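# Fork a loaded pallet into its station seat

## Task

Lift the pallet and its workpieces with the fork and place it in the station: lying flat on the seat, between the side guides, square and fully home against the back stop, with every workpiece still upright on the pallet, and all of this must hold once the fork is no longer supporting it.

## Robot and tools

Robot: a single six-joint arm (shoulder pan, shoulder lift, elbow, wrist 1, wrist 2, wrist 3) whose tool is a passive steel lifting fork. There is no gripper, no tool command and no tool reading. A load stays on only through its weight, friction and the fork's shape.

Fork geometry: two flat blades, each 240 mm long, 30 mm wide and 8 mm thick, 110 mm apart, pointing along the tool point's -y axis. The load-carrying faces look along the tool's -z, so the blades are level when tool +z points straight down. The tool point lies midway between the blades, halfway along them, on the load face. Blade noses are 120 mm toward tool -y; the upright back legs are 120 mm toward tool +y. A flat block reaches about 9 cm from the last joint's axis toward fork -y and rotates with the fork. If the blades tip down toward their noses the load slides off, so keep them level or tilted slightly back.

Scene frame: origin on the table top under the arm base, +z up, +y to the left when facing along +x. The base may be slightly tilted relative to the table.

Tool execute_actions, argument actions: a list that is empty or holds exactly one item. Empty list (LOOK): nothing sent, current state returned. An item with rows (ACT): rows is a list of 1 to 15 rows, each exactly 6 numbers in [-1, 1] in the order dx, dy, dz, rx, ry, rz; steps is 1 to 15 (default 15), each step 1/30 s. Row k is used on step k; if rows run out, the final row repeats. An item with only steps (WAIT): up to 300 steps pass with no new command. Optional pictures (true/false) controls whether camera images come back; by default they do. A refused call moves nothing.

Meaning of a row: it is an offset, not a pose. It gives the tool point's target as a displacement from a reference pose, expressed in the tool point's own axes (not scene axes). The reference is the tool pose printed in the most recent result that showed it; before any such result in a scene, it is wherever the robot is when the action begins. Every row in an action uses that same reference, so rows do not add up. Scale: 1.0 equals 0.6 m for dx, dy, dz and 180 degrees for rx, ry, rz; the three rotation numbers form one rotation vector. A row of all zeros is not a pause: it pulls the arm back to the reference pose. To just let time pass, use a WAIT.

Motion limits: each step the commanded target is clipped to at most 70 mm and 16 degrees from the measured pose, then damped inverse kinematics drives the joints; position wins over orientation if both cannot be met. Commands are smoothed, lagging about 0.15 s. After the last step the arm only continues to the last clipped target, so long moves take several actions; read the result pose and send the remainder. The elbow cannot fully straighten.

Load sag: the controller does not know the load mass. A heavier load makes the tool sit lower and tilt more than commanded; compare the reported pose with what you sent and correct.

Result lines: end_effector_position (m) and end_effector_quat_wxyz in the scene frame, plus linear (m/s) and angular (rad/s) velocities. The printed position can be off, more so at long reach. Joint positions are listed base to tool in URDF order. "Hand target" is where the controller is now heading. "pose unreachable" means the clearance check (which treats any mount block or post under the base as part of the arm) altered or blocked the command; HELD marks steps on which the row was not fully sent. MOTOR HOT warns from 70 °C; OVER-TEMPERATURE FAULT means brakes are set at 85 °C until motors cool. Carrying a load heats motors even while idle, so don't hold a load longer than needed. Joint ranges are ±6.283 rad for all joints except the elbow (±3.142).

Faults: a joint reaching its load limit (shoulder pan 303, shoulder lift 303, elbow 138, wrists 51.5 N m each, held weight included), or any outside force of 150 N on the arm, fork or load, stops the arm for 10 seconds, drops the rest of the call, and the arm yields to the contact. Avoid shoving the pallet hard into the stop or guides.

zoom_image: camera (cam_high, cam_low or cam_wrist) and region [x0, y0, x1, y1] in pixels of that camera's last full image, origin top-left, at most 504 by 504. Image sizes: cam_high and cam_low 672x504, cam_wrist 504x504. Calibration (intrinsics, distortion, world-to-camera transforms) is supplied and may be slightly off; the wrist camera pose follows the joint readings.

read_manual: section "licences" only; returns licence texts and moves nothing.

finished_scene: pass the current scene number; ends and grades it irreversibly, then begins the next scene whose task appears in the result. Replying with no tool call ends everything.

Avoid: knocking or placing anything off the table (automatic failure), dropping or slipping the load, slamming into things, tipping workpieces over. Loose objects may occasionally get a small push from outside. Typical order: look, slide blades level under the pallet, lift gently, carry, lower onto the seat between the guides, ease it against the back stop, lower the fork clear and withdraw along +y of the tool, confirm it is settled, then finish.

Each tool is called after "Call:" as name([rows], argument=value, ...), one row to a line, values as JSON.

## Session

Call:
execute_actions(actions=[])

Scene clock: 0.00 s of 6000.00 s.
end_effector_position=(+0.8511, -0.0007, +0.3826) end_effector_quat_wxyz=(-0.197, +0.868, +0.193, -0.414) end_effector_velocity=(-0.000, -0.001, +0.000) end_effector_angular_velocity=(-0.000, -0.002, +0.000)
Joint positions: [ 2.634 -0.357  0.654 -0.595 -1.452  0.136]
Joint velocities: [-0.001 -0.    -0.    -0.001  0.    -0.   ]
Motor temperatures (°C, as the motors report them): [26 26 27 28 34 31]
Hand target: +0.851, -0.001, +0.383; -0.197, +0.868, +0.193, -0.414

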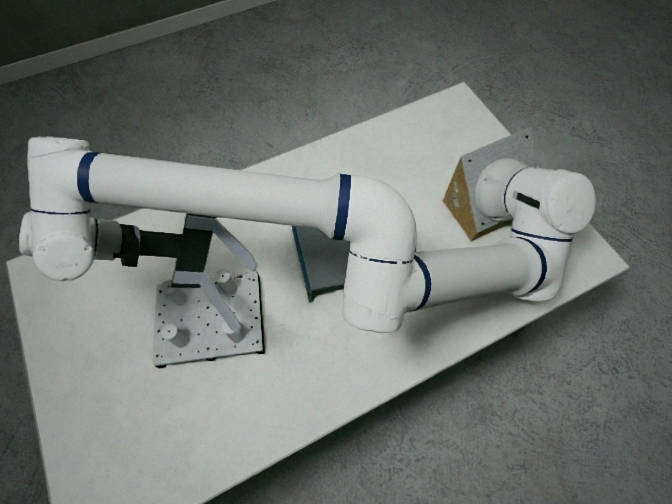

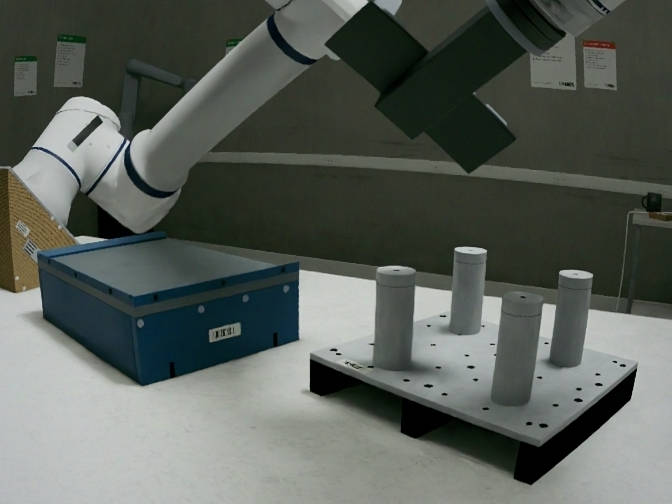

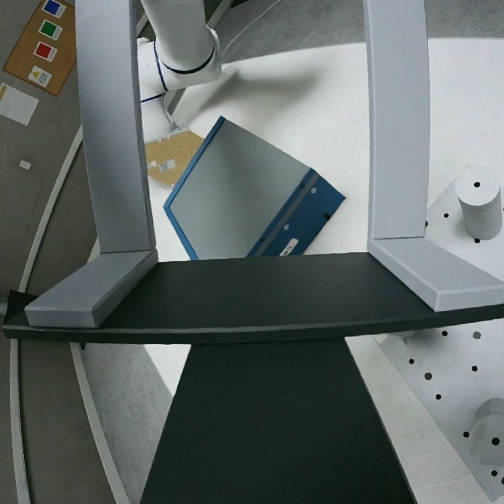

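Call:
zoom_image(camera="cam_high", region=[140, 200, 400, 395])

Call:
zoom_image(camera="cam_low", region=[20, 210, 340, 410])

Call:
zoom_image(camera="cam_low", region=[290, 240, 660, 500])

Region (140, 200, 400, 395) of cam_high's 672x504 image, scaled by 1.938, with more detail than that image has; it fills the top 378 rows of this view, and the rest is white.

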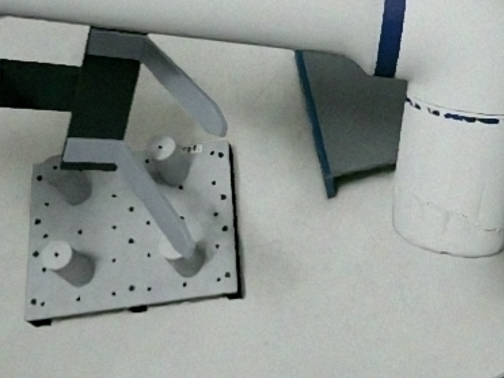

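Region (20, 210, 340, 410) of cam_low's 672x504 image, scaled by 1.575, with more detail than that image has; it fills the top 315 rows of this view, and the rest is white.

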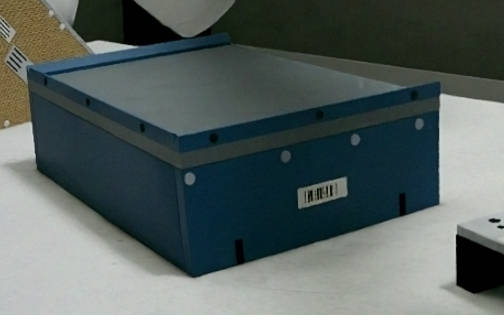

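Region (290, 240, 660, 500) of cam_low's 672x504 image, scaled by 1.362, with more detail than that image has; it fills the top 354 rows of this view, and the rest is white.

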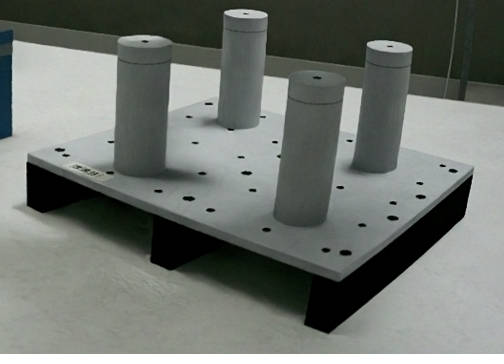

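Call:
execute_actions([
  {"rows":[[0,0,0,-0.367,-0.106,-0.686]]},
], pictures=false)

Call:
execute_actions([
  {"rows":[[0,0,0,-0.2,-0.058,-0.375]]},
], pictures=false)

Call:
execute_actions([
  {"rows":[[0,0,0,-0.2,-0.058,-0.375]]},
], pictures=false)

Call:
execute_actions([
  {"steps":20},
])

Scene clock: 41.57 s of 6000.00 s.
end_effector_position=(+0.8533, -0.0016, +0.3818) end_effector_quat_wxyz=(-0.153, +0.730, +0.576, -0.334) end_effector_velocity=(-0.002, +0.004, -0.001) end_effector_angular_velocity=(+0.748, -0.389, +1.551)
Joint positions: [ 2.737 -0.504  0.72  -0.916 -1.435 -0.506]
Joint velocities: [ 0.129 -0.582  0.614 -0.856  0.227 -1.371]
Motor temperatures (°C, as the motors report them): [26 26 27 28 34 31]
Hand target: +0.854, -0.001, +0.381; -0.141, +0.678, +0.652, -0.308
Off the commanded pose: 0.002 m, 93 deg; orientation clipped at the last step of the last action.
Steps of this call (steps 1 to 90: nothing new was sent; then 38.07 s passed at rest; steps 91 to 105: all 15 steps of this action). Readings (end_effector_position):
91: (+0.8511, -0.0007, +0.3825)
92: (+0.8508, -0.0019, +0.3826)
94: (+0.8522, -0.0013, +0.3821)
98: (+0.8532, -0.0020, +0.3822)
105: the state above

Scene clock: 42.07 s of 6000.00 s.
end_effector_position=(+0.8550, -0.0006, +0.3807) end_effector_quat_wxyz=(-0.094, +0.448, +0.871, -0.179) end_effector_velocity=(-0.003, +0.004, +0.000) end_effector_angular_velocity=(+0.759, -0.460, +1.472)
Joint positions: [ 2.738 -0.836  1.105 -1.317 -1.223 -1.219]
Joint velocities: [-0.145 -0.689  0.85  -0.674  0.6   -1.436]
Motor temperatures (°C, as the motors report them): [26 26 27 28 34 31]
Hand target: +0.856, +0.001, +0.380; -0.074, +0.376, +0.913, -0.140
Off the commanded pose: 0.002 m, 26 deg; orientation clipped at the last step of the last action.
Steps of this call (steps 1 to 15: all 15 steps of this action). Readings (end_effector_position):
1: (+0.8533, -0.0015, +0.3818)
2: (+0.8539, -0.0016, +0.3817)
4: (+0.8547, -0.0017, +0.3812)
8: (+0.8551, -0.0014, +0.3809)
15: the state above

Scene clock: 42.57 s of 6000.00 s.
end_effector_position=(+0.8566, +0.0020, +0.3809) end_effector_quat_wxyz=(-0.005, +0.091, +0.996, +0.008) end_effector_velocity=(-0.004, +0.001, +0.005) end_effector_angular_velocity=(+0.692, -0.495, +1.425)
Joint positions: [ 2.605 -1.123  1.479 -1.466 -0.891 -2.065]
Joint velocities: [-0.379 -0.402  0.6    0.151  0.657 -1.922]
Motor temperatures (°C, as the motors report them): [26 26 27 28 34 31]
Hand target: +0.857, +0.004, +0.382; +0.022, +0.013, +0.999, +0.045
Off the commanded pose: 0.003 m, 27 deg; orientation clipped at the last step of the last action.
Steps of this call (steps 1 to 15: all 15 steps of this action). Readings (end_effector_position):
1: (+0.8550, -0.0004, +0.3807)
2: (+0.8554, -0.0001, +0.3807)
4: (+0.8562, +0.0007, +0.3802)
8: (+0.8565, +0.0014, +0.3802)
15: the state above

Scene clock: 43.23 s of 6000.00 s.
end_effector_position=(+0.8572, +0.0038, +0.3820) end_effector_quat_wxyz=(+0.021, +0.013, +0.999, +0.045) end_effector_velocity=(+0.000, +0.001, -0.000) end_effector_angular_velocity=(+0.000, +0.000, +0.002)
Joint positions: [ 2.564 -1.165  1.543 -1.446 -0.82  -2.277]
Joint velocities: [ 0.001 -0.    -0.     0.     0.    -0.001]
Motor temperatures (°C, as the motors report them): [26 26 27 28 34 31]
Hand target: +0.857, +0.004, +0.382; +0.022, +0.013, +0.999, +0.045
Off the commanded pose: 0.005 m, 17 deg; orientation clipped at the last step of the last action.
Steps of this call (steps 1 to 20: nothing new was sent). Readings (end_effector_position):
1: (+0.8566, +0.0021, +0.3810)
2: (+0.8564, +0.0022, +0.3813)
4: (+0.8568, +0.0030, +0.3817)
8: (+0.8571, +0.0036, +0.3819)
20: the state above
camera_calibration (this result's frames):
cam_wrist: T_world_to_cam=[[-0.994383, 0.0850495, -0.0629954, 0.875018], [0.0533876, 0.916997, 0.395305, -0.319402], [0.0913871, 0.389721, -0.916387, 0.380289], [0, 0, 0, 1]] pos_world=[0.852402, 0.070264, 0.529876]

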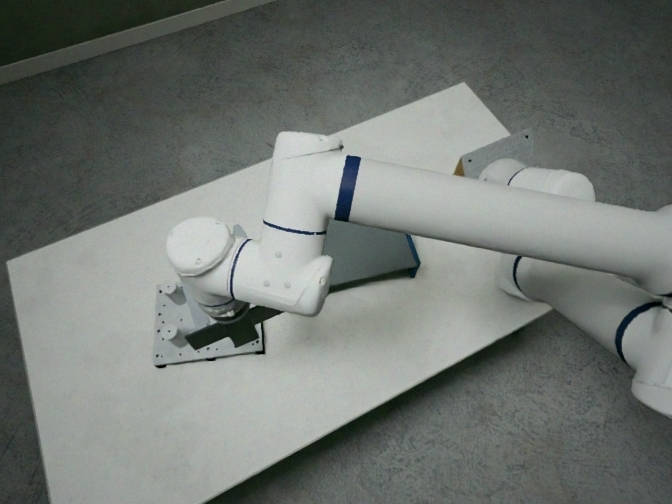

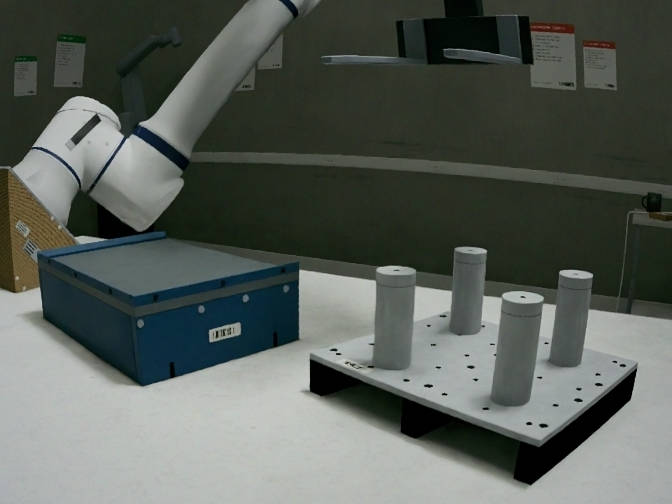

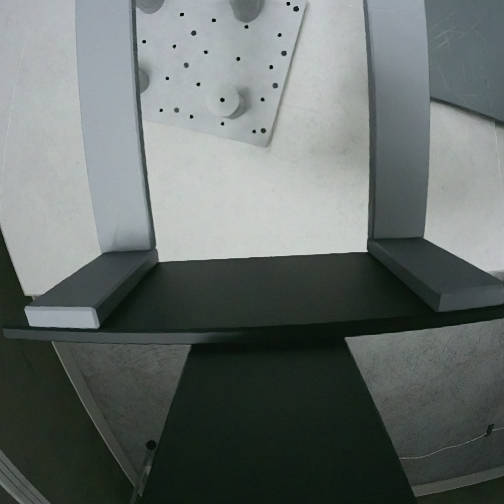

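Call:
execute_actions([
  {"rows":[[-0.318,0.378,0.314,0.0307,0.0086,0.096]]},
], pictures=false)

Call:
execute_actions([
  {"steps":15},
], pictures=false)

Scene clock: 55.20 s of 6000.00 s.
end_effector_position=(+0.9713, +0.1499, +0.2852) end_effector_quat_wxyz=(+0.000, +0.157, +0.988, +0.005) end_effector_velocity=(+0.270, +0.320, -0.217) end_effector_angular_velocity=(-0.050, +0.002, -0.074)
Joint positions: [ 2.824 -0.994  1.253 -1.565 -0.814 -1.65 ]
Joint velocities: [ 0.455  0.362 -0.634 -0.168  0.072  0.695]
Motor temperatures (°C, as the motors report them): [26 26 27 28 34 31]
Hand target: +1.000, +0.185, +0.261; +0.001, +0.160, +0.987, +0.003
Off the commanded pose: 0.143 m, 1 deg; position clipped at the last step of the last action.
Steps of this call (steps 1 to 90: nothing new was sent; then 8.47 s passed at rest; steps 91 to 105: all 15 steps of this action). Readings (end_effector_position):
91: (+0.8573, +0.0042, +0.3817)
92: (+0.8600, +0.0077, +0.3795)
94: (+0.8732, +0.0254, +0.3686)
98: (+0.9083, +0.0725, +0.3374)
105: the state above

Scene clock: 55.70 s of 6000.00 s.
end_effector_position=(+0.9997, +0.1851, +0.2610) end_effector_quat_wxyz=(+0.001, +0.160, +0.987, +0.003) end_effector_velocity=(+0.001, +0.001, -0.001) end_effector_angular_velocity=(+0.000, +0.000, -0.002)
Joint positions: [ 2.872 -0.954  1.183 -1.582 -0.806 -1.577]
Joint velocities: [ 0.001  0.002 -0.002  0.     0.     0.003]
Motor temperatures (°C, as the motors report them): [26 26 27 28 34 31]
Hand target: +1.000, +0.185, +0.261; +0.001, +0.160, +0.987, +0.003
Off the commanded pose: 0.092 m, 1 deg; position clipped at the last step of the last action.
Steps of this call (steps 1 to 15: nothing new was sent). Readings (end_effector_position):
1: (+0.9803, +0.1605, +0.2781)
2: (+0.9869, +0.1687, +0.2724)
4: (+0.9938, +0.1772, +0.2663)
8: (+0.9985, +0.1833, +0.2622)
15: the state above

Call:
execute_actions([
  {"rows":[[-0.066,0.121,0.3,0.002,0,0.002]]},
], pictures=false)

Call:
execute_actions([
  {"steps":20},
])

Scene clock: 60.80 s of 6000.00 s.
end_effector_position=(+1.0565, +0.2403, +0.0886) end_effector_quat_wxyz=(-0.001, +0.163, +0.987, +0.000) end_effector_velocity=(+0.047, +0.021, -0.075) end_effector_angular_velocity=(-0.020, -0.019, -0.012)
Joint positions: [ 3.032 -0.804  1.108 -1.809 -0.788 -1.352]
Joint velocities: [ 0.07   0.111 -0.113 -0.096 -0.013  0.131]
Motor temperatures (°C, as the motors report them): [26 26 27 28 34 31]
Hand target: +1.061, +0.242, +0.082; +0.000, +0.163, +0.987, -0.001
Off the commanded pose: 0.009 m, 0 deg.
Steps of this call (steps 1 to 90: nothing new was sent; then 1.60 s passed at rest; steps 91 to 105: all 15 steps of this action). Readings (end_effector_position):
91: (+1.0002, +0.1856, +0.2597)
92: (+1.0060, +0.1905, +0.2471)
94: (+1.0122, +0.2002, +0.2127)
98: (+1.0303, +0.2195, +0.1551)
105: the state above

Scene clock: 61.47 s of 6000.00 s.
end_effector_position=(+1.0606, +0.2421, +0.0815) end_effector_quat_wxyz=(+0.000, +0.163, +0.987, -0.001) end_effector_velocity=(+0.000, -0.002, +0.001) end_effector_angular_velocity=(-0.000, -0.001, -0.002)
Joint positions: [ 3.039 -0.794  1.098 -1.817 -0.789 -1.34 ]
Joint velocities: [-0.002  0.     0.001 -0.    -0.     0.   ]
Motor temperatures (°C, as the motors report them): [26 26 27 28 34 31]
Hand target: +1.061, +0.242, +0.082; +0.000, +0.163, +0.987, -0.001
Off the commanded pose: 0.000 m, 0 deg.
Steps of this call (steps 1 to 20: nothing new was sent). Readings (end_effector_position):
1: (+1.0578, +0.2408, +0.0865)
2: (+1.0587, +0.2411, +0.0849)
4: (+1.0597, +0.2416, +0.0832)
8: (+1.0604, +0.2420, +0.0820)
20: the state above
camera_calibration (this result's frames):
cam_wrist: T_world_to_cam=[[-0.927584, 0.372635, -0.0270285, 0.894698], [0.346967, 0.886001, 0.307597, -0.726708], [0.138569, 0.275944, -0.951133, -0.0261848], [0, 0, 0, 1]] pos_world=[1.08568, 0.317693, 0.22281]

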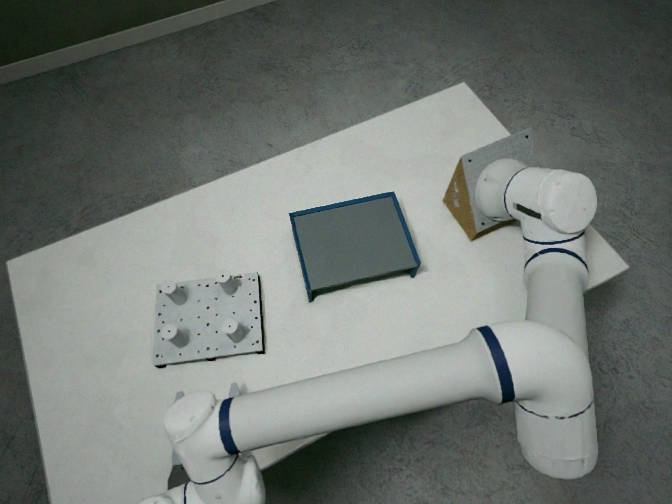

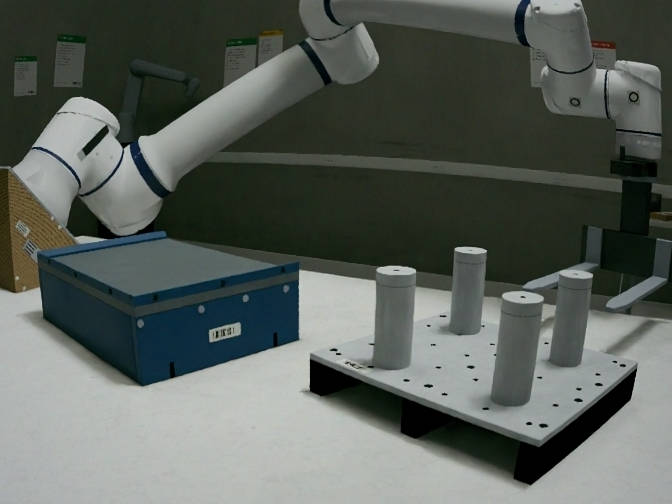

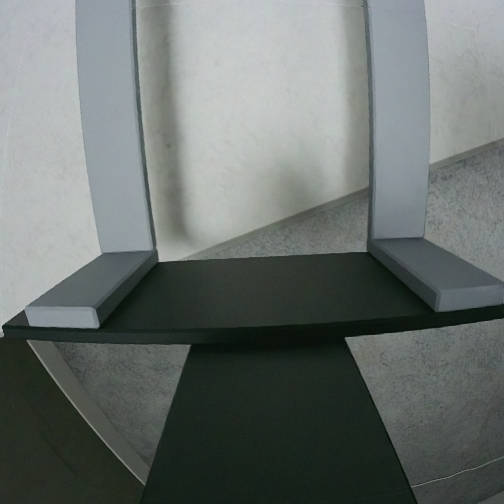

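Call:
execute_actions([
  {"rows":[[0,-0.03,0.03,0,0,0],[0,-0.06,0.06,0,0,0],[0,-0.1,0.09,0,0,0]]},
], pictures=false)

Call:
execute_actions([
  {"steps":15},
])

Call:
zoom_image(camera="cam_high", region=[130, 190, 430, 420])

Call:
zoom_image(camera="cam_low", region=[440, 230, 672, 400])

Scene clock: 69.60 s of 6000.00 s.
end_effector_position=(+1.0415, +0.1858, +0.0281) end_effector_quat_wxyz=(+0.000, +0.163, +0.987, -0.001) end_effector_velocity=(-0.001, -0.005, -0.005) end_effector_angular_velocity=(+0.000, -0.003, +0.001)
Joint positions: [ 3.036 -0.775  1.209 -1.944 -0.789 -1.345]
Joint velocities: [-0.     0.003  0.01  -0.018  0.     0.002]
Motor temperatures (°C, as the motors report them): [26 26 27 28 34 31]
Hand target: +1.041, +0.185, +0.028; +0.000, +0.163, +0.987, -0.001
Off the commanded pose: 0.001 m, 0 deg.
Steps of this call (steps 1 to 90: nothing new was sent; then 4.63 s passed at rest; steps 91 to 105: all 15 steps of this action). Readings (end_effector_position):
91: (+1.0606, +0.2418, +0.0813)
92: (+1.0599, +0.2382, +0.0776)
94: (+1.0510, +0.2174, +0.0564)
98: (+1.0432, +0.1927, +0.0343)
105: the state above

Scene clock: 70.10 s of 6000.00 s.
end_effector_position=(+1.0413, +0.1852, +0.0276) end_effector_quat_wxyz=(+0.000, +0.163, +0.987, -0.001) end_effector_velocity=(-0.000, -0.001, +0.001) end_effector_angular_velocity=(+0.000, -0.000, -0.001)
Joint positions: [ 3.036 -0.775  1.21  -1.946 -0.789 -1.345]
Joint velocities: [-0.001  0.     0.     0.     0.     0.   ]
Motor temperatures (°C, as the motors report them): [26 26 27 28 34 31]
Hand target: +1.041, +0.185, +0.028; +0.000, +0.163, +0.987, -0.001
Off the commanded pose: 0.000 m, 0 deg.
Steps of this call (steps 1 to 15: nothing new was sent). Readings (end_effector_position):
1: (+1.0414, +0.1857, +0.0280)
2: (+1.0414, +0.1855, +0.0279)
4: (+1.0414, +0.1854, +0.0277)
8: (+1.0413, +0.1853, +0.0276)
15: the state above
camera_calibration (this result's frames):
cam_wrist: T_world_to_cam=[[-0.927585, 0.372635, -0.0270079, 0.896566], [0.346972, 0.885997, 0.307604, -0.653057], [0.138553, 0.275958, -0.951131, -0.0591158], [0, 0, 0, 1]] pos_world=[1.06642, 0.260827, 0.16887]

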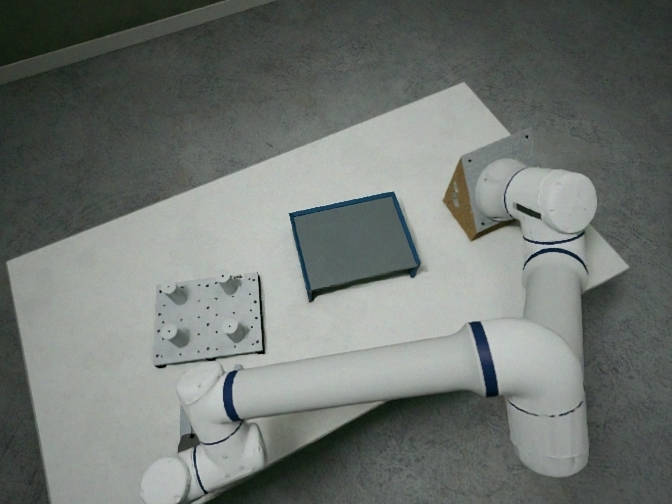

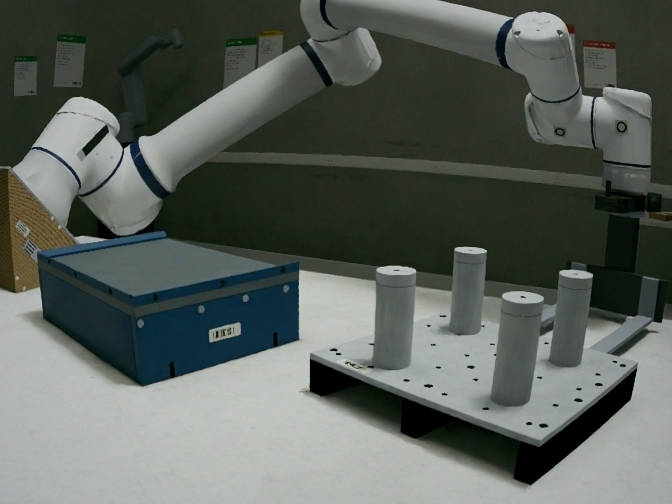

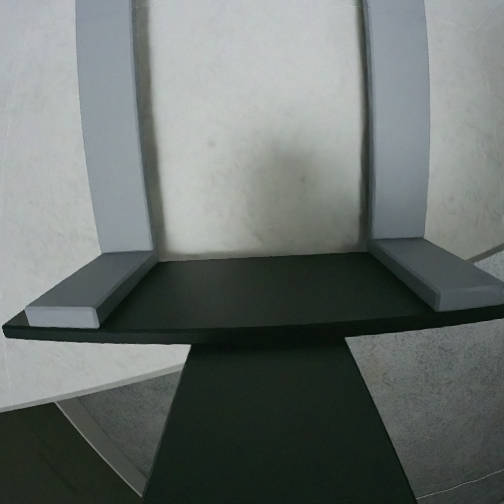

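Region (130, 190, 430, 420) of cam_high's 672x504 image, scaled by 1.680, with more detail than that image has; it fills the top 386 rows of this view, and the rest is white.

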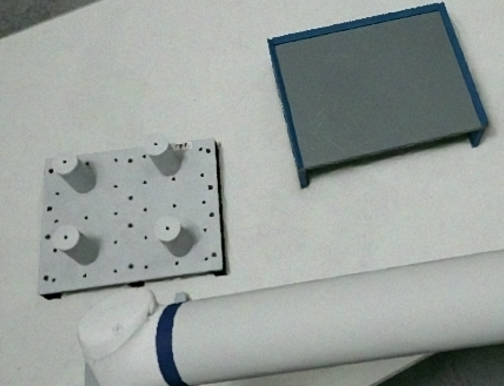

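Region (440, 230, 672, 400) of cam_low's 672x504 image, scaled by 2.172, with more detail than that image has; it fills the top 369 rows of this view, and the rest is white.

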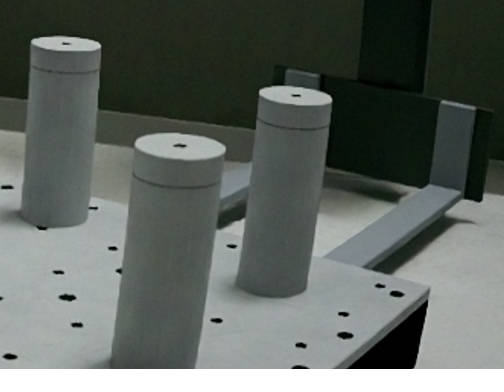

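Call:
execute_actions([
  {"rows":[[0,-0.015,0,0,0,0],[0,-0.03,0,0,0,0],[0,-0.045,0,0,0,0],[0,-0.06,0,0,0,0],[0,-0.075,0,0,0,0],[0,-0.09,0,0,0,0],[0,-0.105,0,0,0,0],[0,-0.12,0,0,0,0],[0,-0.135,0,0,0,0],[0,-0.15,0,0,0,0],[0,-0.165,0,0,0,0],[0,-0.18,0,0,0,0]]},
], pictures=false)

Call:
execute_actions([
  {"steps":15},
])

Scene clock: 76.40 s of 6000.00 s.
end_effector_position=(+1.0093, +0.0922, +0.0277) end_effector_quat_wxyz=(-0.000, +0.164, +0.987, -0.001) end_effector_velocity=(-0.026, -0.091, +0.002) end_effector_angular_velocity=(+0.006, -0.014, +0.020)
Joint positions: [ 2.97  -0.78   1.335 -2.001 -0.796 -1.436]
Joint velocities: [-0.069  0.002  0.114 -0.066  0.    -0.103]
Motor temperatures (°C, as the motors report them): [26 26 27 28 34 31]
Hand target: +1.006, +0.083, +0.028; +0.000, +0.163, +0.987, -0.001
Off the commanded pose: 0.010 m, 0 deg.
Steps of this call (steps 1 to 90: nothing new was sent; then 2.80 s passed at rest; steps 91 to 105: all 15 steps of this action). Readings (end_effector_position):
91: (+1.0413, +0.1850, +0.0276)
92: (+1.0406, +0.1830, +0.0275)
94: (+1.0368, +0.1724, +0.0272)
98: (+1.0269, +0.1434, +0.0274)
105: the state above

Scene clock: 76.90 s of 6000.00 s.
end_effector_position=(+1.0065, +0.0833, +0.0276) end_effector_quat_wxyz=(+0.000, +0.163, +0.987, -0.001) end_effector_velocity=(-0.001, -0.002, +0.001) end_effector_angular_velocity=(-0.000, -0.000, -0.002)
Joint positions: [ 2.964 -0.779  1.346 -2.007 -0.796 -1.445]
Joint velocities: [-0.002  0.     0.001 -0.    -0.    -0.   ]
Motor temperatures (°C, as the motors report them): [26 26 27 28 34 31]
Hand target: +1.006, +0.083, +0.028; +0.000, +0.163, +0.987, -0.001
Off the commanded pose: 0.000 m, 0 deg.
Steps of this call (steps 1 to 15: nothing new was sent). Readings (end_effector_position):
1: (+1.0086, +0.0896, +0.0278)
2: (+1.0080, +0.0877, +0.0279)
4: (+1.0072, +0.0854, +0.0277)
8: (+1.0067, +0.0837, +0.0277)
15: the state above
camera_calibration (this result's frames):
cam_wrist: T_world_to_cam=[[-0.927538, 0.372768, -0.0267768, 0.902188], [0.347139, 0.885874, 0.307771, -0.550808], [0.138448, 0.276174, -0.951084, -0.0260159], [0, 0, 0, 1]] pos_world=[1.03162, 0.158824, 0.168937]

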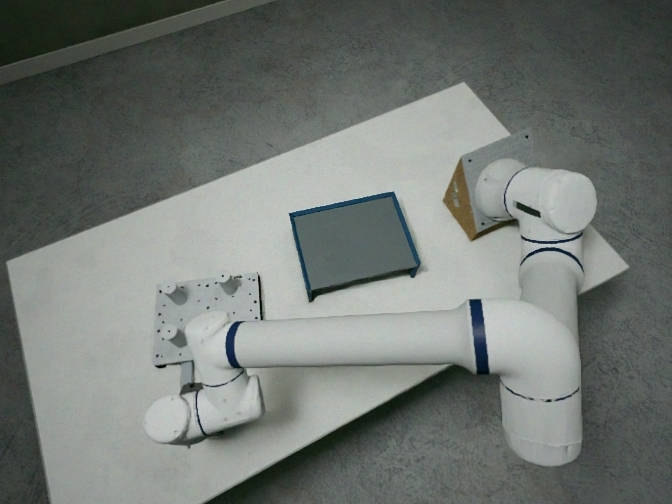

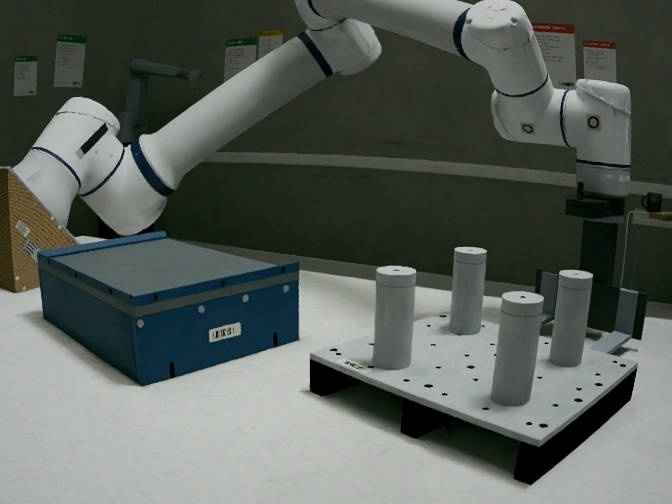

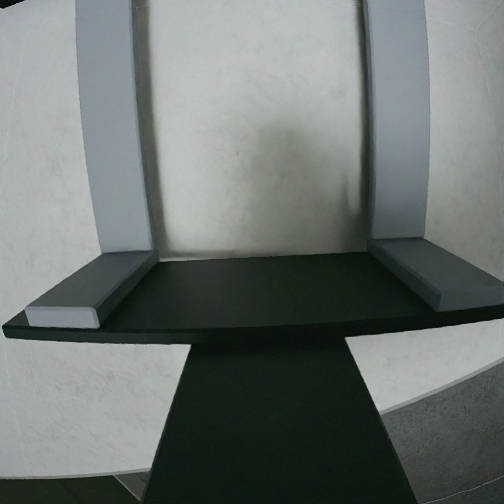

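Call:
execute_actions([
  {"rows":[[0,-0.015,0,0,0,0],[0,-0.03,0,0,0,0],[0,-0.05,0,0,0,0],[0,-0.07,0,0,0,0],[0,-0.09,0,0,0,0],[0,-0.11,0,0,0,0],[0,-0.13,0,0,0,0],[0,-0.15,0,0,0,0],[0,-0.17,0,0,0,0],[0,-0.19,0,0,0,0],[0,-0.205,0,0,0,0],[0,-0.22,0,0,0,0]]},
], pictures=false)

Call:
execute_actions([
  {"steps":15},
])

Scene clock: 85.63 s of 6000.00 s.
end_effector_position=(+0.9668, -0.0310, +0.0274) end_effector_quat_wxyz=(-0.000, +0.164, +0.986, -0.000) end_effector_velocity=(-0.029, -0.110, +0.002) end_effector_angular_velocity=(+0.004, -0.012, +0.020)
Joint positions: [ 2.879 -0.757  1.459 -2.06  -0.811 -1.561]
Joint velocities: [-0.086  0.036  0.084 -0.054 -0.01  -0.126]
Motor temperatures (°C, as the motors report them): [26 26 27 28 34 31]
Hand target: +0.964, -0.041, +0.028; +0.000, +0.163, +0.987, -0.000
Off the commanded pose: 0.011 m, 0 deg.
Steps of this call (steps 1 to 90: nothing new was sent; then 5.23 s passed at rest; steps 91 to 105: all 15 steps of this action). Readings (end_effector_position):
91: (+1.0064, +0.0831, +0.0276)
92: (+1.0059, +0.0811, +0.0277)
94: (+1.0019, +0.0700, +0.0276)
98: (+0.9888, +0.0330, +0.0275)
105: the state above

Scene clock: 86.13 s of 6000.00 s.
end_effector_position=(+0.9639, -0.0413, +0.0277) end_effector_quat_wxyz=(+0.000, +0.163, +0.987, -0.000) end_effector_velocity=(-0.000, -0.001, +0.000) end_effector_angular_velocity=(-0.000, -0.001, -0.001)
Joint positions: [ 2.871 -0.753  1.466 -2.064 -0.812 -1.572]
Joint velocities: [-0.001  0.     0.001 -0.001 -0.     0.   ]
Motor temperatures (°C, as the motors report them): [26 26 27 28 34 31]
Hand target: +0.964, -0.041, +0.028; +0.000, +0.163, +0.987, -0.000
Off the commanded pose: 0.000 m, 0 deg.
Steps of this call (steps 1 to 15: nothing new was sent). Readings (end_effector_position):
1: (+0.9661, -0.0341, +0.0276)
2: (+0.9655, -0.0363, +0.0277)
4: (+0.9646, -0.0389, +0.0277)
8: (+0.9641, -0.0408, +0.0277)
15: the state above
camera_calibration (this result's frames):
cam_wrist: T_world_to_cam=[[-0.927499, 0.372878, -0.0266121, 0.909057], [0.347249, 0.885733, 0.308051, -0.425795], [0.138437, 0.276476, -0.950998, 0.0143481], [0, 0, 0, 1]] pos_world=[0.98902, 0.0342064, 0.169004]

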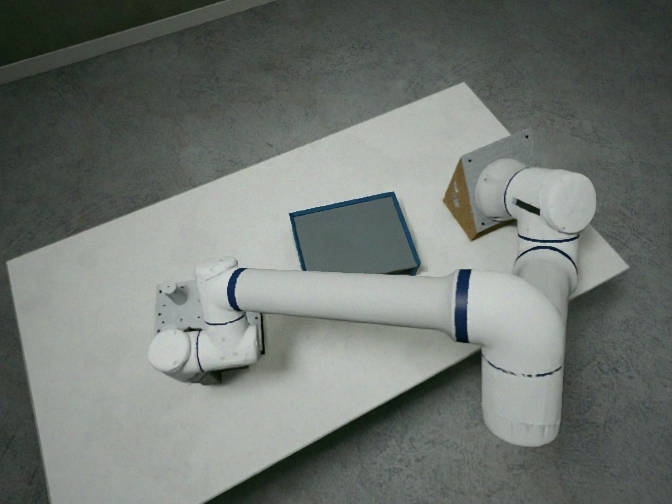

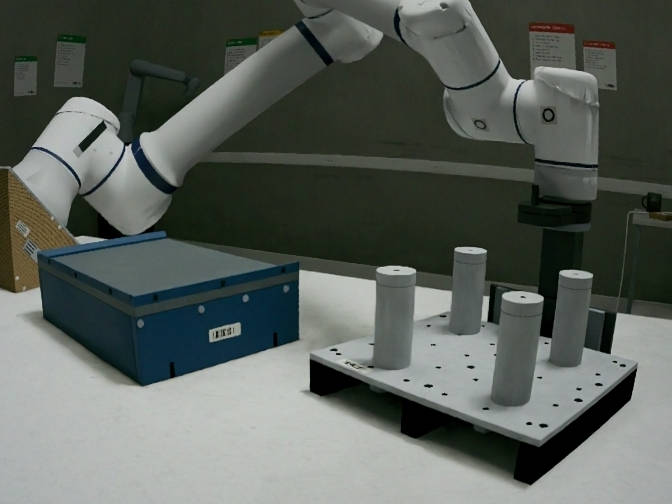

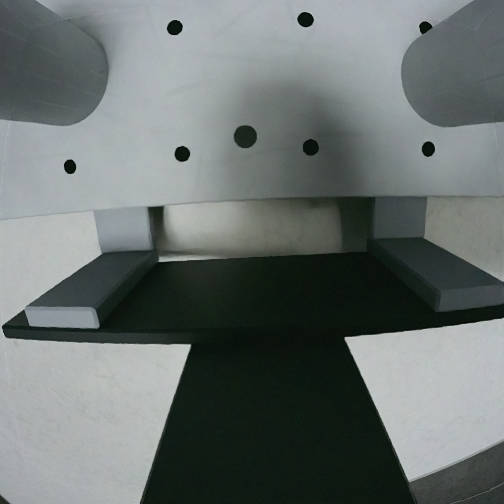

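Call:
execute_actions([
  {"rows":[[0,-0.008,0,0,0,0],[0,-0.016,0,0,0,0],[0,-0.024,0,0,0,0],[0,-0.024,0,0,0,0],[0,-0.024,0,0,0,0],[0,-0.024,0,0,0,0],[0,-0.024,-0.003,0,0,0],[0,-0.024,-0.006,0,0,0],[0,-0.024,-0.009,0,0,0],[0,-0.024,-0.012,0,0,0],[0,-0.024,-0.015,0,0,0],[0,-0.024,-0.018,0,0,0],[0,-0.024,-0.021,0,0,0],[0,-0.024,-0.024,0,0,0],[0,-0.024,-0.027,0,0,0]]},
], pictures=false)

Call:
execute_actions([
  {"rows":[[0,0,-0.012,0,0,0],[0,0,-0.015,0,0,0],[0,0,-0.018,0,0,0],[0,0,-0.021,0,0,0],[0,0,-0.024,0,0,0],[0,0,-0.027,0,0,0],[0,0,-0.03,0,0,0],[0,0,-0.034,0,0,0],[0,0,-0.038,0,0,0],[0,0,-0.042,0,0,0],[0,0,-0.046,0,0,0],[0,0,-0.05,0,0,0]]},
], pictures=false)

Call:
execute_actions([
  {"steps":15},
])

Scene clock: 104.00 s of 6000.00 s.
end_effector_position=(+0.9592, -0.0549, +0.0382) end_effector_quat_wxyz=(+0.000, +0.163, +0.987, -0.000) end_effector_velocity=(+0.000, -0.000, +0.052) end_effector_angular_velocity=(-0.001, -0.001, +0.001)
Joint positions: [ 2.853 -0.757  1.474 -2.052 -0.816 -1.596]
Joint velocities: [-0.036 -0.039 -0.013  0.083 -0.008 -0.047]
Motor temperatures (°C, as the motors report them): [26 26 27 28 34 31]
Hand target: +0.959, -0.055, +0.044; +0.000, +0.163, +0.987, -0.000
Off the commanded pose: 0.006 m, 0 deg.
Steps of this call (steps 1 to 90: nothing new was sent; then 14.37 s passed at rest; steps 91 to 105: all 15 steps of this action). Readings (end_effector_position):
91: (+0.9638, -0.0414, +0.0277)
92: (+0.9636, -0.0425, +0.0277)
94: (+0.9616, -0.0480, +0.0277)
98: (+0.9598, -0.0535, +0.0281)
105: the state above

Scene clock: 104.50 s of 6000.00 s.
end_effector_position=(+0.9593, -0.0548, +0.0659) end_effector_quat_wxyz=(+0.000, +0.163, +0.987, -0.000) end_effector_velocity=(-0.000, +0.002, +0.026) end_effector_angular_velocity=(+0.003, +0.001, -0.001)
Joint positions: [ 2.834 -0.777  1.466 -2.007 -0.821 -1.621]
Joint velocities: [-0.018 -0.019 -0.011  0.049 -0.002 -0.025]
Motor temperatures (°C, as the motors report them): [26 26 27 28 34 31]
Hand target: +0.959, -0.055, +0.068; +0.000, +0.163, +0.987, -0.000
Off the commanded pose: 0.002 m, 0 deg.
Steps of this call (steps 1 to 15: all 15 steps of this action). Readings (end_effector_position):
1: (+0.9592, -0.0549, +0.0399)
2: (+0.9592, -0.0549, +0.0416)
4: (+0.9585, -0.0548, +0.0442)
8: (+0.9592, -0.0548, +0.0521)
15: the state above

Scene clock: 105.00 s of 6000.00 s.
end_effector_position=(+0.9592, -0.0548, +0.0681) end_effector_quat_wxyz=(+0.000, +0.163, +0.987, -0.000) end_effector_velocity=(+0.001, +0.000, +0.000) end_effector_angular_velocity=(-0.000, -0.001, +0.001)
Joint positions: [ 2.833 -0.779  1.465 -2.002 -0.821 -1.623]
Joint velocities: [ 0.    -0.    -0.    -0.001  0.    -0.   ]
Motor temperatures (°C, as the motors report them): [26 26 27 28 34 31]
Hand target: +0.959, -0.055, +0.068; +0.000, +0.163, +0.987, -0.000
Off the commanded pose: 0.000 m, 0 deg.
Steps of this call (steps 1 to 15: nothing new was sent). Readings (end_effector_position):
1: (+0.9592, -0.0548, +0.0666)
2: (+0.9591, -0.0548, +0.0670)
4: (+0.9591, -0.0548, +0.0676)
8: (+0.9591, -0.0548, +0.0680)
15: the state above
camera_calibration (this result's frames):
cam_wrist: T_world_to_cam=[[-0.927464, 0.37296, -0.0266596, 0.910781], [0.347296, 0.885672, 0.308175, -0.42473], [0.138548, 0.276562, -0.950956, 0.0571031], [0, 0, 0, 1]] pos_world=[0.984312, 0.0206936, 0.209475]

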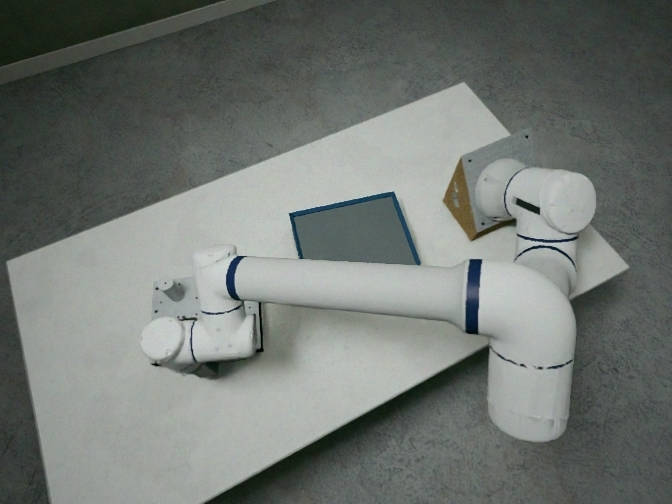

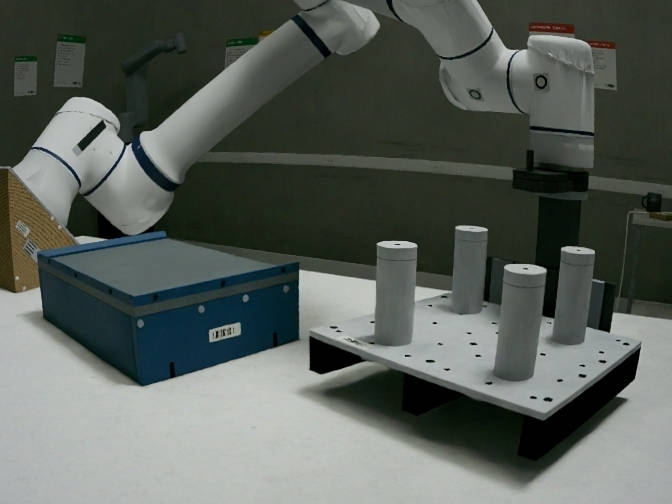

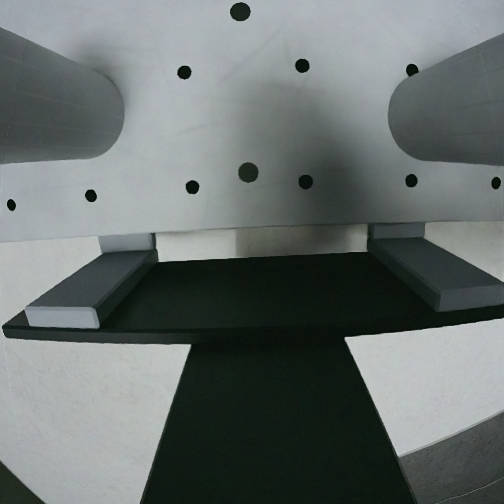

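Call:
execute_actions([
  {"rows":[[0,0,-0.002,0,0,0],[0,0,-0.006,0,0,0],[0,0,-0.012,0,0,0],[0,0,-0.02,0,0,0],[0,0,-0.03,0,0,0],[0,0,-0.04,0,0,0],[0,0,-0.05,0,0,0],[0,0,-0.06,0,0,0],[0,0,-0.07,0,0,0],[0,0,-0.08,0,0,0],[0,0,-0.09,0,0,0],[0,0,-0.1,0,0,0],[0,0,-0.11,0,0,0],[0,0,-0.12,0,0,0],[0,0,-0.13,0,0,0]]},
], pictures=false)

Call:
execute_actions([
  {"rows":[[0.001,0,-0.045,0,0,0],[0.003,-0.001,-0.054,0,0,0],[0.006,-0.002,-0.062,0,0,0],[0.01,-0.003,-0.069,0,0,0],[0.015,-0.005,-0.075,0,0,0],[0.021,-0.007,-0.08,0,0,0],[0.028,-0.009,-0.084,0,0,0],[0.036,-0.012,-0.087,0,0,0],[0.045,-0.015,-0.089,0,0,0],[0.055,-0.018,-0.09,0,0,0],[0.066,-0.021,-0.09,0,0,0],[0.078,-0.025,-0.09,0,0,0],[0.09,-0.029,-0.09,0,0,0],[0.102,-0.033,-0.09,0,0,0],[0.114,-0.037,-0.09,0,0,0]]},
], pictures=false)

Call:
execute_actions([
  {"rows":[[0.054,-0.017,0,0,0,-0.001],[0.066,-0.021,0,0,0,-0.002],[0.078,-0.025,0,0,0,-0.003],[0.09,-0.029,0,0,0,-0.004],[0.102,-0.033,0,0,0,-0.005],[0.114,-0.037,0,0,0,-0.006],[0.126,-0.04,0,0,0,-0.007],[0.138,-0.044,0,0,0,-0.008],[0.15,-0.048,0,0,0,-0.009],[0.162,-0.052,0,0,0,-0.01],[0.174,-0.056,0,0,0,-0.011],[0.186,-0.06,0,0,0,-0.012],[0.198,-0.063,0,0,0,-0.013],[0.21,-0.067,0,0,0,-0.014],[0.222,-0.071,0,0,0,-0.015]]},
], pictures=false)

Call:
execute_actions([
  {"rows":[[0.054,-0.015,0,0,0,-0.004],[0.066,-0.018,0,0,0,-0.005],[0.078,-0.022,0,0,0,-0.006],[0.09,-0.025,0,0,0,-0.007],[0.102,-0.028,0,0,0,-0.008],[0.114,-0.032,0,0,0,-0.009],[0.126,-0.035,0,0,0,-0.01],[0.138,-0.038,0,0,0,-0.011],[0.15,-0.042,0,0,0,-0.012],[0.162,-0.045,0,0,0,-0.013],[0.174,-0.048,0,0,0,-0.014],[0.186,-0.052,0,0,0,-0.015],[0.198,-0.055,0,0,0,-0.016],[0.21,-0.058,0,0,0,-0.017],[0.222,-0.061,0,0,0,-0.018]]},
], pictures=false)

Call:
execute_actions([
  {"rows":[[0.054,-0.012,0,0,0,-0.004],[0.066,-0.015,0,0,0,-0.005],[0.078,-0.018,0,0,0,-0.006],[0.09,-0.021,0,0,0,-0.007],[0.102,-0.023,0,0,0,-0.007],[0.114,-0.026,0,0,0,-0.007],[0.126,-0.029,0,0,0,-0.007],[0.138,-0.032,0,0,0,-0.007],[0.15,-0.034,0,0,0,-0.007],[0.162,-0.037,0,0,0,-0.007],[0.174,-0.04,0,0,0,-0.007],[0.186,-0.043,0,0,0,-0.007],[0.198,-0.045,0,0,0,-0.007],[0.21,-0.048,0,0,0,-0.007],[0.222,-0.051,0,0,0,-0.007]]},
], pictures=false)

Call:
execute_actions([
  {"rows":[[0.054,-0.012,0,0,0,0],[0.066,-0.015,0,0,0,0],[0.078,-0.018,0,0,0,0],[0.09,-0.021,0,0,0,0],[0.102,-0.023,0,0,0,0],[0.113,-0.026,0,0,0,0],[0.123,-0.028,0,0,0,0],[0.132,-0.03,0,0,0,0],[0.14,-0.032,0,0,0,0],[0.147,-0.034,0,0,0,0],[0.153,-0.035,0,0,0,0],[0.158,-0.036,0,0,0,0],[0.162,-0.037,0,0,0,0],[0.165,-0.038,0,0,0,0],[0.167,-0.038,0,0,0,0]]},
], pictures=false)

Call:
execute_actions([
  {"steps":20},
])

Scene clock: 132.07 s of 6000.00 s.
end_effector_position=(+0.9592, -0.0547, +0.1267) end_effector_quat_wxyz=(+0.001, +0.163, +0.987, -0.000) end_effector_velocity=(+0.000, +0.001, +0.175) end_effector_angular_velocity=(-0.000, -0.001, +0.000)
Joint positions: [ 2.793 -0.817  1.439 -1.904 -0.832 -1.675]
Joint velocities: [-0.117 -0.105 -0.094  0.299 -0.033 -0.151]
Motor temperatures (°C, as the motors report them): [26 26 27 28 34 31]
Hand target: +0.959, -0.055, +0.146; +0.001, +0.163, +0.987, -0.000
Off the commanded pose: 0.019 m, 0 deg.
Steps of this call (steps 1 to 90: nothing new was sent; then 23.57 s passed at rest; steps 91 to 105: all 15 steps of this action). Readings (end_effector_position):
91: (+0.9592, -0.0548, +0.0682)
92: (+0.9591, -0.0548, +0.0685)
94: (+0.9590, -0.0548, +0.0711)
98: (+0.9593, -0.0548, +0.0871)
105: the state above

Scene clock: 132.57 s of 6000.00 s.
end_effector_position=(+0.9107, -0.0540, +0.1790) end_effector_quat_wxyz=(-0.000, +0.164, +0.986, -0.000) end_effector_velocity=(-0.207, +0.001, +0.009) end_effector_angular_velocity=(+0.004, +0.008, -0.004)
Joint positions: [ 2.741 -0.911  1.524 -1.848 -0.848 -1.741]
Joint velocities: [-0.083 -0.278  0.474 -0.116 -0.028 -0.108]
Motor temperatures (°C, as the motors report them): [26 26 27 28 34 31]
Hand target: +0.888, -0.054, +0.180; -0.001, +0.164, +0.986, -0.000
Off the commanded pose: 0.023 m, 0 deg.
Steps of this call (steps 1 to 15: all 15 steps of this action). Readings (end_effector_position):
1: (+0.9592, -0.0547, +0.1327)
2: (+0.9590, -0.0546, +0.1390)
4: (+0.9578, -0.0546, +0.1511)
8: (+0.9488, -0.0545, +0.1689)
15: the state above

Scene clock: 133.07 s of 6000.00 s.
end_effector_position=(+0.7962, -0.0519, +0.1780) end_effector_quat_wxyz=(-0.001, +0.147, +0.989, -0.000) end_effector_velocity=(-0.222, +0.007, -0.000) end_effector_angular_velocity=(+0.000, -0.004, +0.095)
Joint positions: [ 2.694 -1.068  1.787 -1.913 -0.865 -1.837]
Joint velocities: [-0.106 -0.309  0.49  -0.102 -0.037 -0.221]
Motor temperatures (°C, as the motors report them): [26 26 27 28 34 31]
Hand target: +0.772, -0.051, +0.178; -0.001, +0.142, +0.990, -0.000
Off the commanded pose: 0.025 m, 1 deg.
Steps of this call (steps 1 to 15: all 15 steps of this action). Readings (end_effector_position):
1: (+0.9036, -0.0539, +0.1792)
2: (+0.8958, -0.0538, +0.1791)
4: (+0.8797, -0.0535, +0.1783)
8: (+0.8492, -0.0531, +0.1782)
15: the state above

Scene clock: 133.57 s of 6000.00 s.
end_effector_position=(+0.6831, -0.0495, +0.1769) end_effector_quat_wxyz=(-0.002, +0.124, +0.992, +0.000) end_effector_velocity=(-0.220, +0.008, -0.001) end_effector_angular_velocity=(+0.002, -0.001, +0.092)
Joint positions: [ 2.632 -1.222  2.021 -1.944 -0.889 -1.957]
Joint velocities: [-0.139 -0.311  0.437 -0.023 -0.056 -0.255]
Motor temperatures (°C, as the motors report them): [26 26 27 28 34 31]
Hand target: +0.659, -0.048, +0.177; -0.002, +0.119, +0.993, +0.000
Off the commanded pose: 0.025 m, 1 deg.
Steps of this call (steps 1 to 15: all 15 steps of this action). Readings (end_effector_position):
1: (+0.7886, -0.0517, +0.1779)
2: (+0.7809, -0.0516, +0.1778)
4: (+0.7655, -0.0514, +0.1772)
8: (+0.7354, -0.0507, +0.1771)
15: the state above

Scene clock: 134.07 s of 6000.00 s.
end_effector_position=(+0.5717, -0.0470, +0.1758) end_effector_quat_wxyz=(-0.003, +0.114, +0.993, +0.000) end_effector_velocity=(-0.216, +0.004, +0.002) end_effector_angular_velocity=(-0.001, -0.006, +0.002)
Joint positions: [ 2.55  -1.377  2.225 -1.935 -0.926 -2.072]
Joint velocities: [-0.189 -0.311  0.37   0.061 -0.085 -0.208]
Motor temperatures (°C, as the motors report them): [26 26 27 28 34 31]
Hand target: +0.548, -0.046, +0.175; -0.003, +0.114, +0.993, +0.000
Off the commanded pose: 0.025 m, 0 deg.
Steps of this call (steps 1 to 15: all 15 steps of this action). Readings (end_effector_position):
1: (+0.6757, -0.0492, +0.1769)
2: (+0.6682, -0.0490, +0.1767)
4: (+0.6529, -0.0488, +0.1761)
8: (+0.6234, -0.0483, +0.1760)
15: the state above

Scene clock: 134.57 s of 6000.00 s.
end_effector_position=(+0.4779, -0.0467, +0.1753) end_effector_quat_wxyz=(-0.003, +0.114, +0.993, +0.000) end_effector_velocity=(-0.089, +0.000, +0.006) end_effector_angular_velocity=(+0.001, -0.005, +0.004)
Joint positions: [ 2.454 -1.515  2.379 -1.89  -0.973 -2.174]
Joint velocities: [-0.115 -0.149  0.137  0.077 -0.056 -0.122]
Motor temperatures (°C, as the motors report them): [26 26 27 28 34 31]
Hand target: +0.469, -0.046, +0.176; -0.003, +0.114, +0.993, +0.000
Off the commanded pose: 0.009 m, 0 deg.
Steps of this call (steps 1 to 15: all 15 steps of this action). Readings (end_effector_position):
1: (+0.5643, -0.0469, +0.1757)
2: (+0.5569, -0.0469, +0.1755)
4: (+0.5416, -0.0470, +0.1747)
8: (+0.5127, -0.0470, +0.1744)
15: the state above

Scene clock: 135.23 s of 6000.00 s.
end_effector_position=(+0.4693, -0.0464, +0.1757) end_effector_quat_wxyz=(-0.003, +0.114, +0.993, +0.000) end_effector_velocity=(+0.001, -0.000, +0.001) end_effector_angular_velocity=(-0.001, -0.001, +0.000)
Joint positions: [ 2.444 -1.53   2.392 -1.882 -0.978 -2.185]
Joint velocities: [-0.001 -0.    -0.001  0.001 -0.    -0.   ]
Motor temperatures (°C, as the motors report them): [26 26 27 28 34 31]
Hand target: +0.469, -0.046, +0.176; -0.003, +0.114, +0.993, +0.000
Off the commanded pose: 0.001 m, 0 deg.
Steps of this call (steps 1 to 20: nothing new was sent). Readings (end_effector_position):
1: (+0.4752, -0.0466, +0.1754)
2: (+0.4733, -0.0466, +0.1755)
4: (+0.4712, -0.0465, +0.1757)
8: (+0.4697, -0.0464, +0.1757)
20: the state above
camera_calibration (this result's frames):
cam_wrist: T_world_to_cam=[[-0.960017, 0.279148, -0.0210907, 0.466107], [0.259366, 0.915273, 0.308228, -0.252551], [0.105345, 0.290434, -0.951079, 0.241202], [0, 0, 0, 1]] pos_world=[0.487564, 0.0309875, 0.317076]

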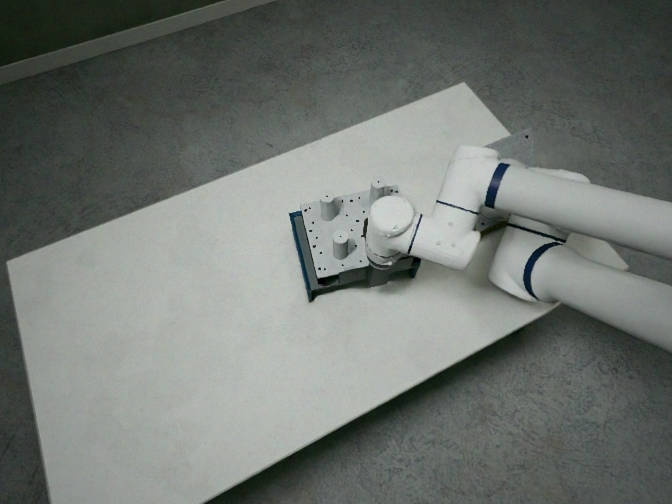

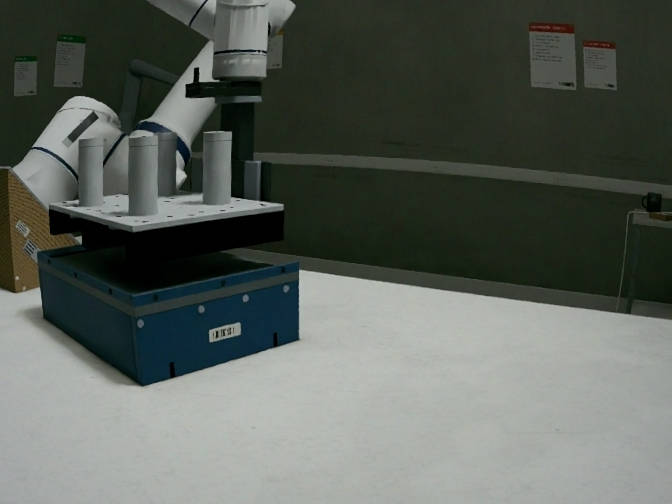

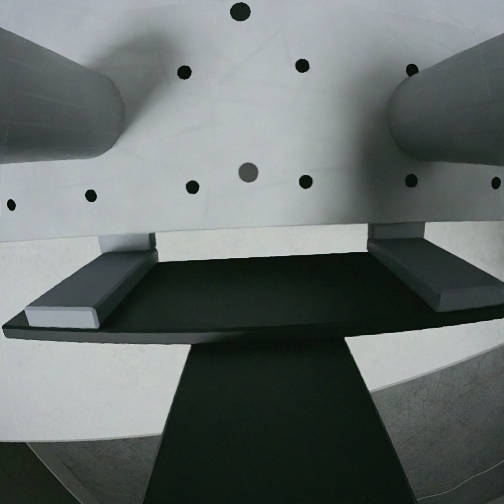

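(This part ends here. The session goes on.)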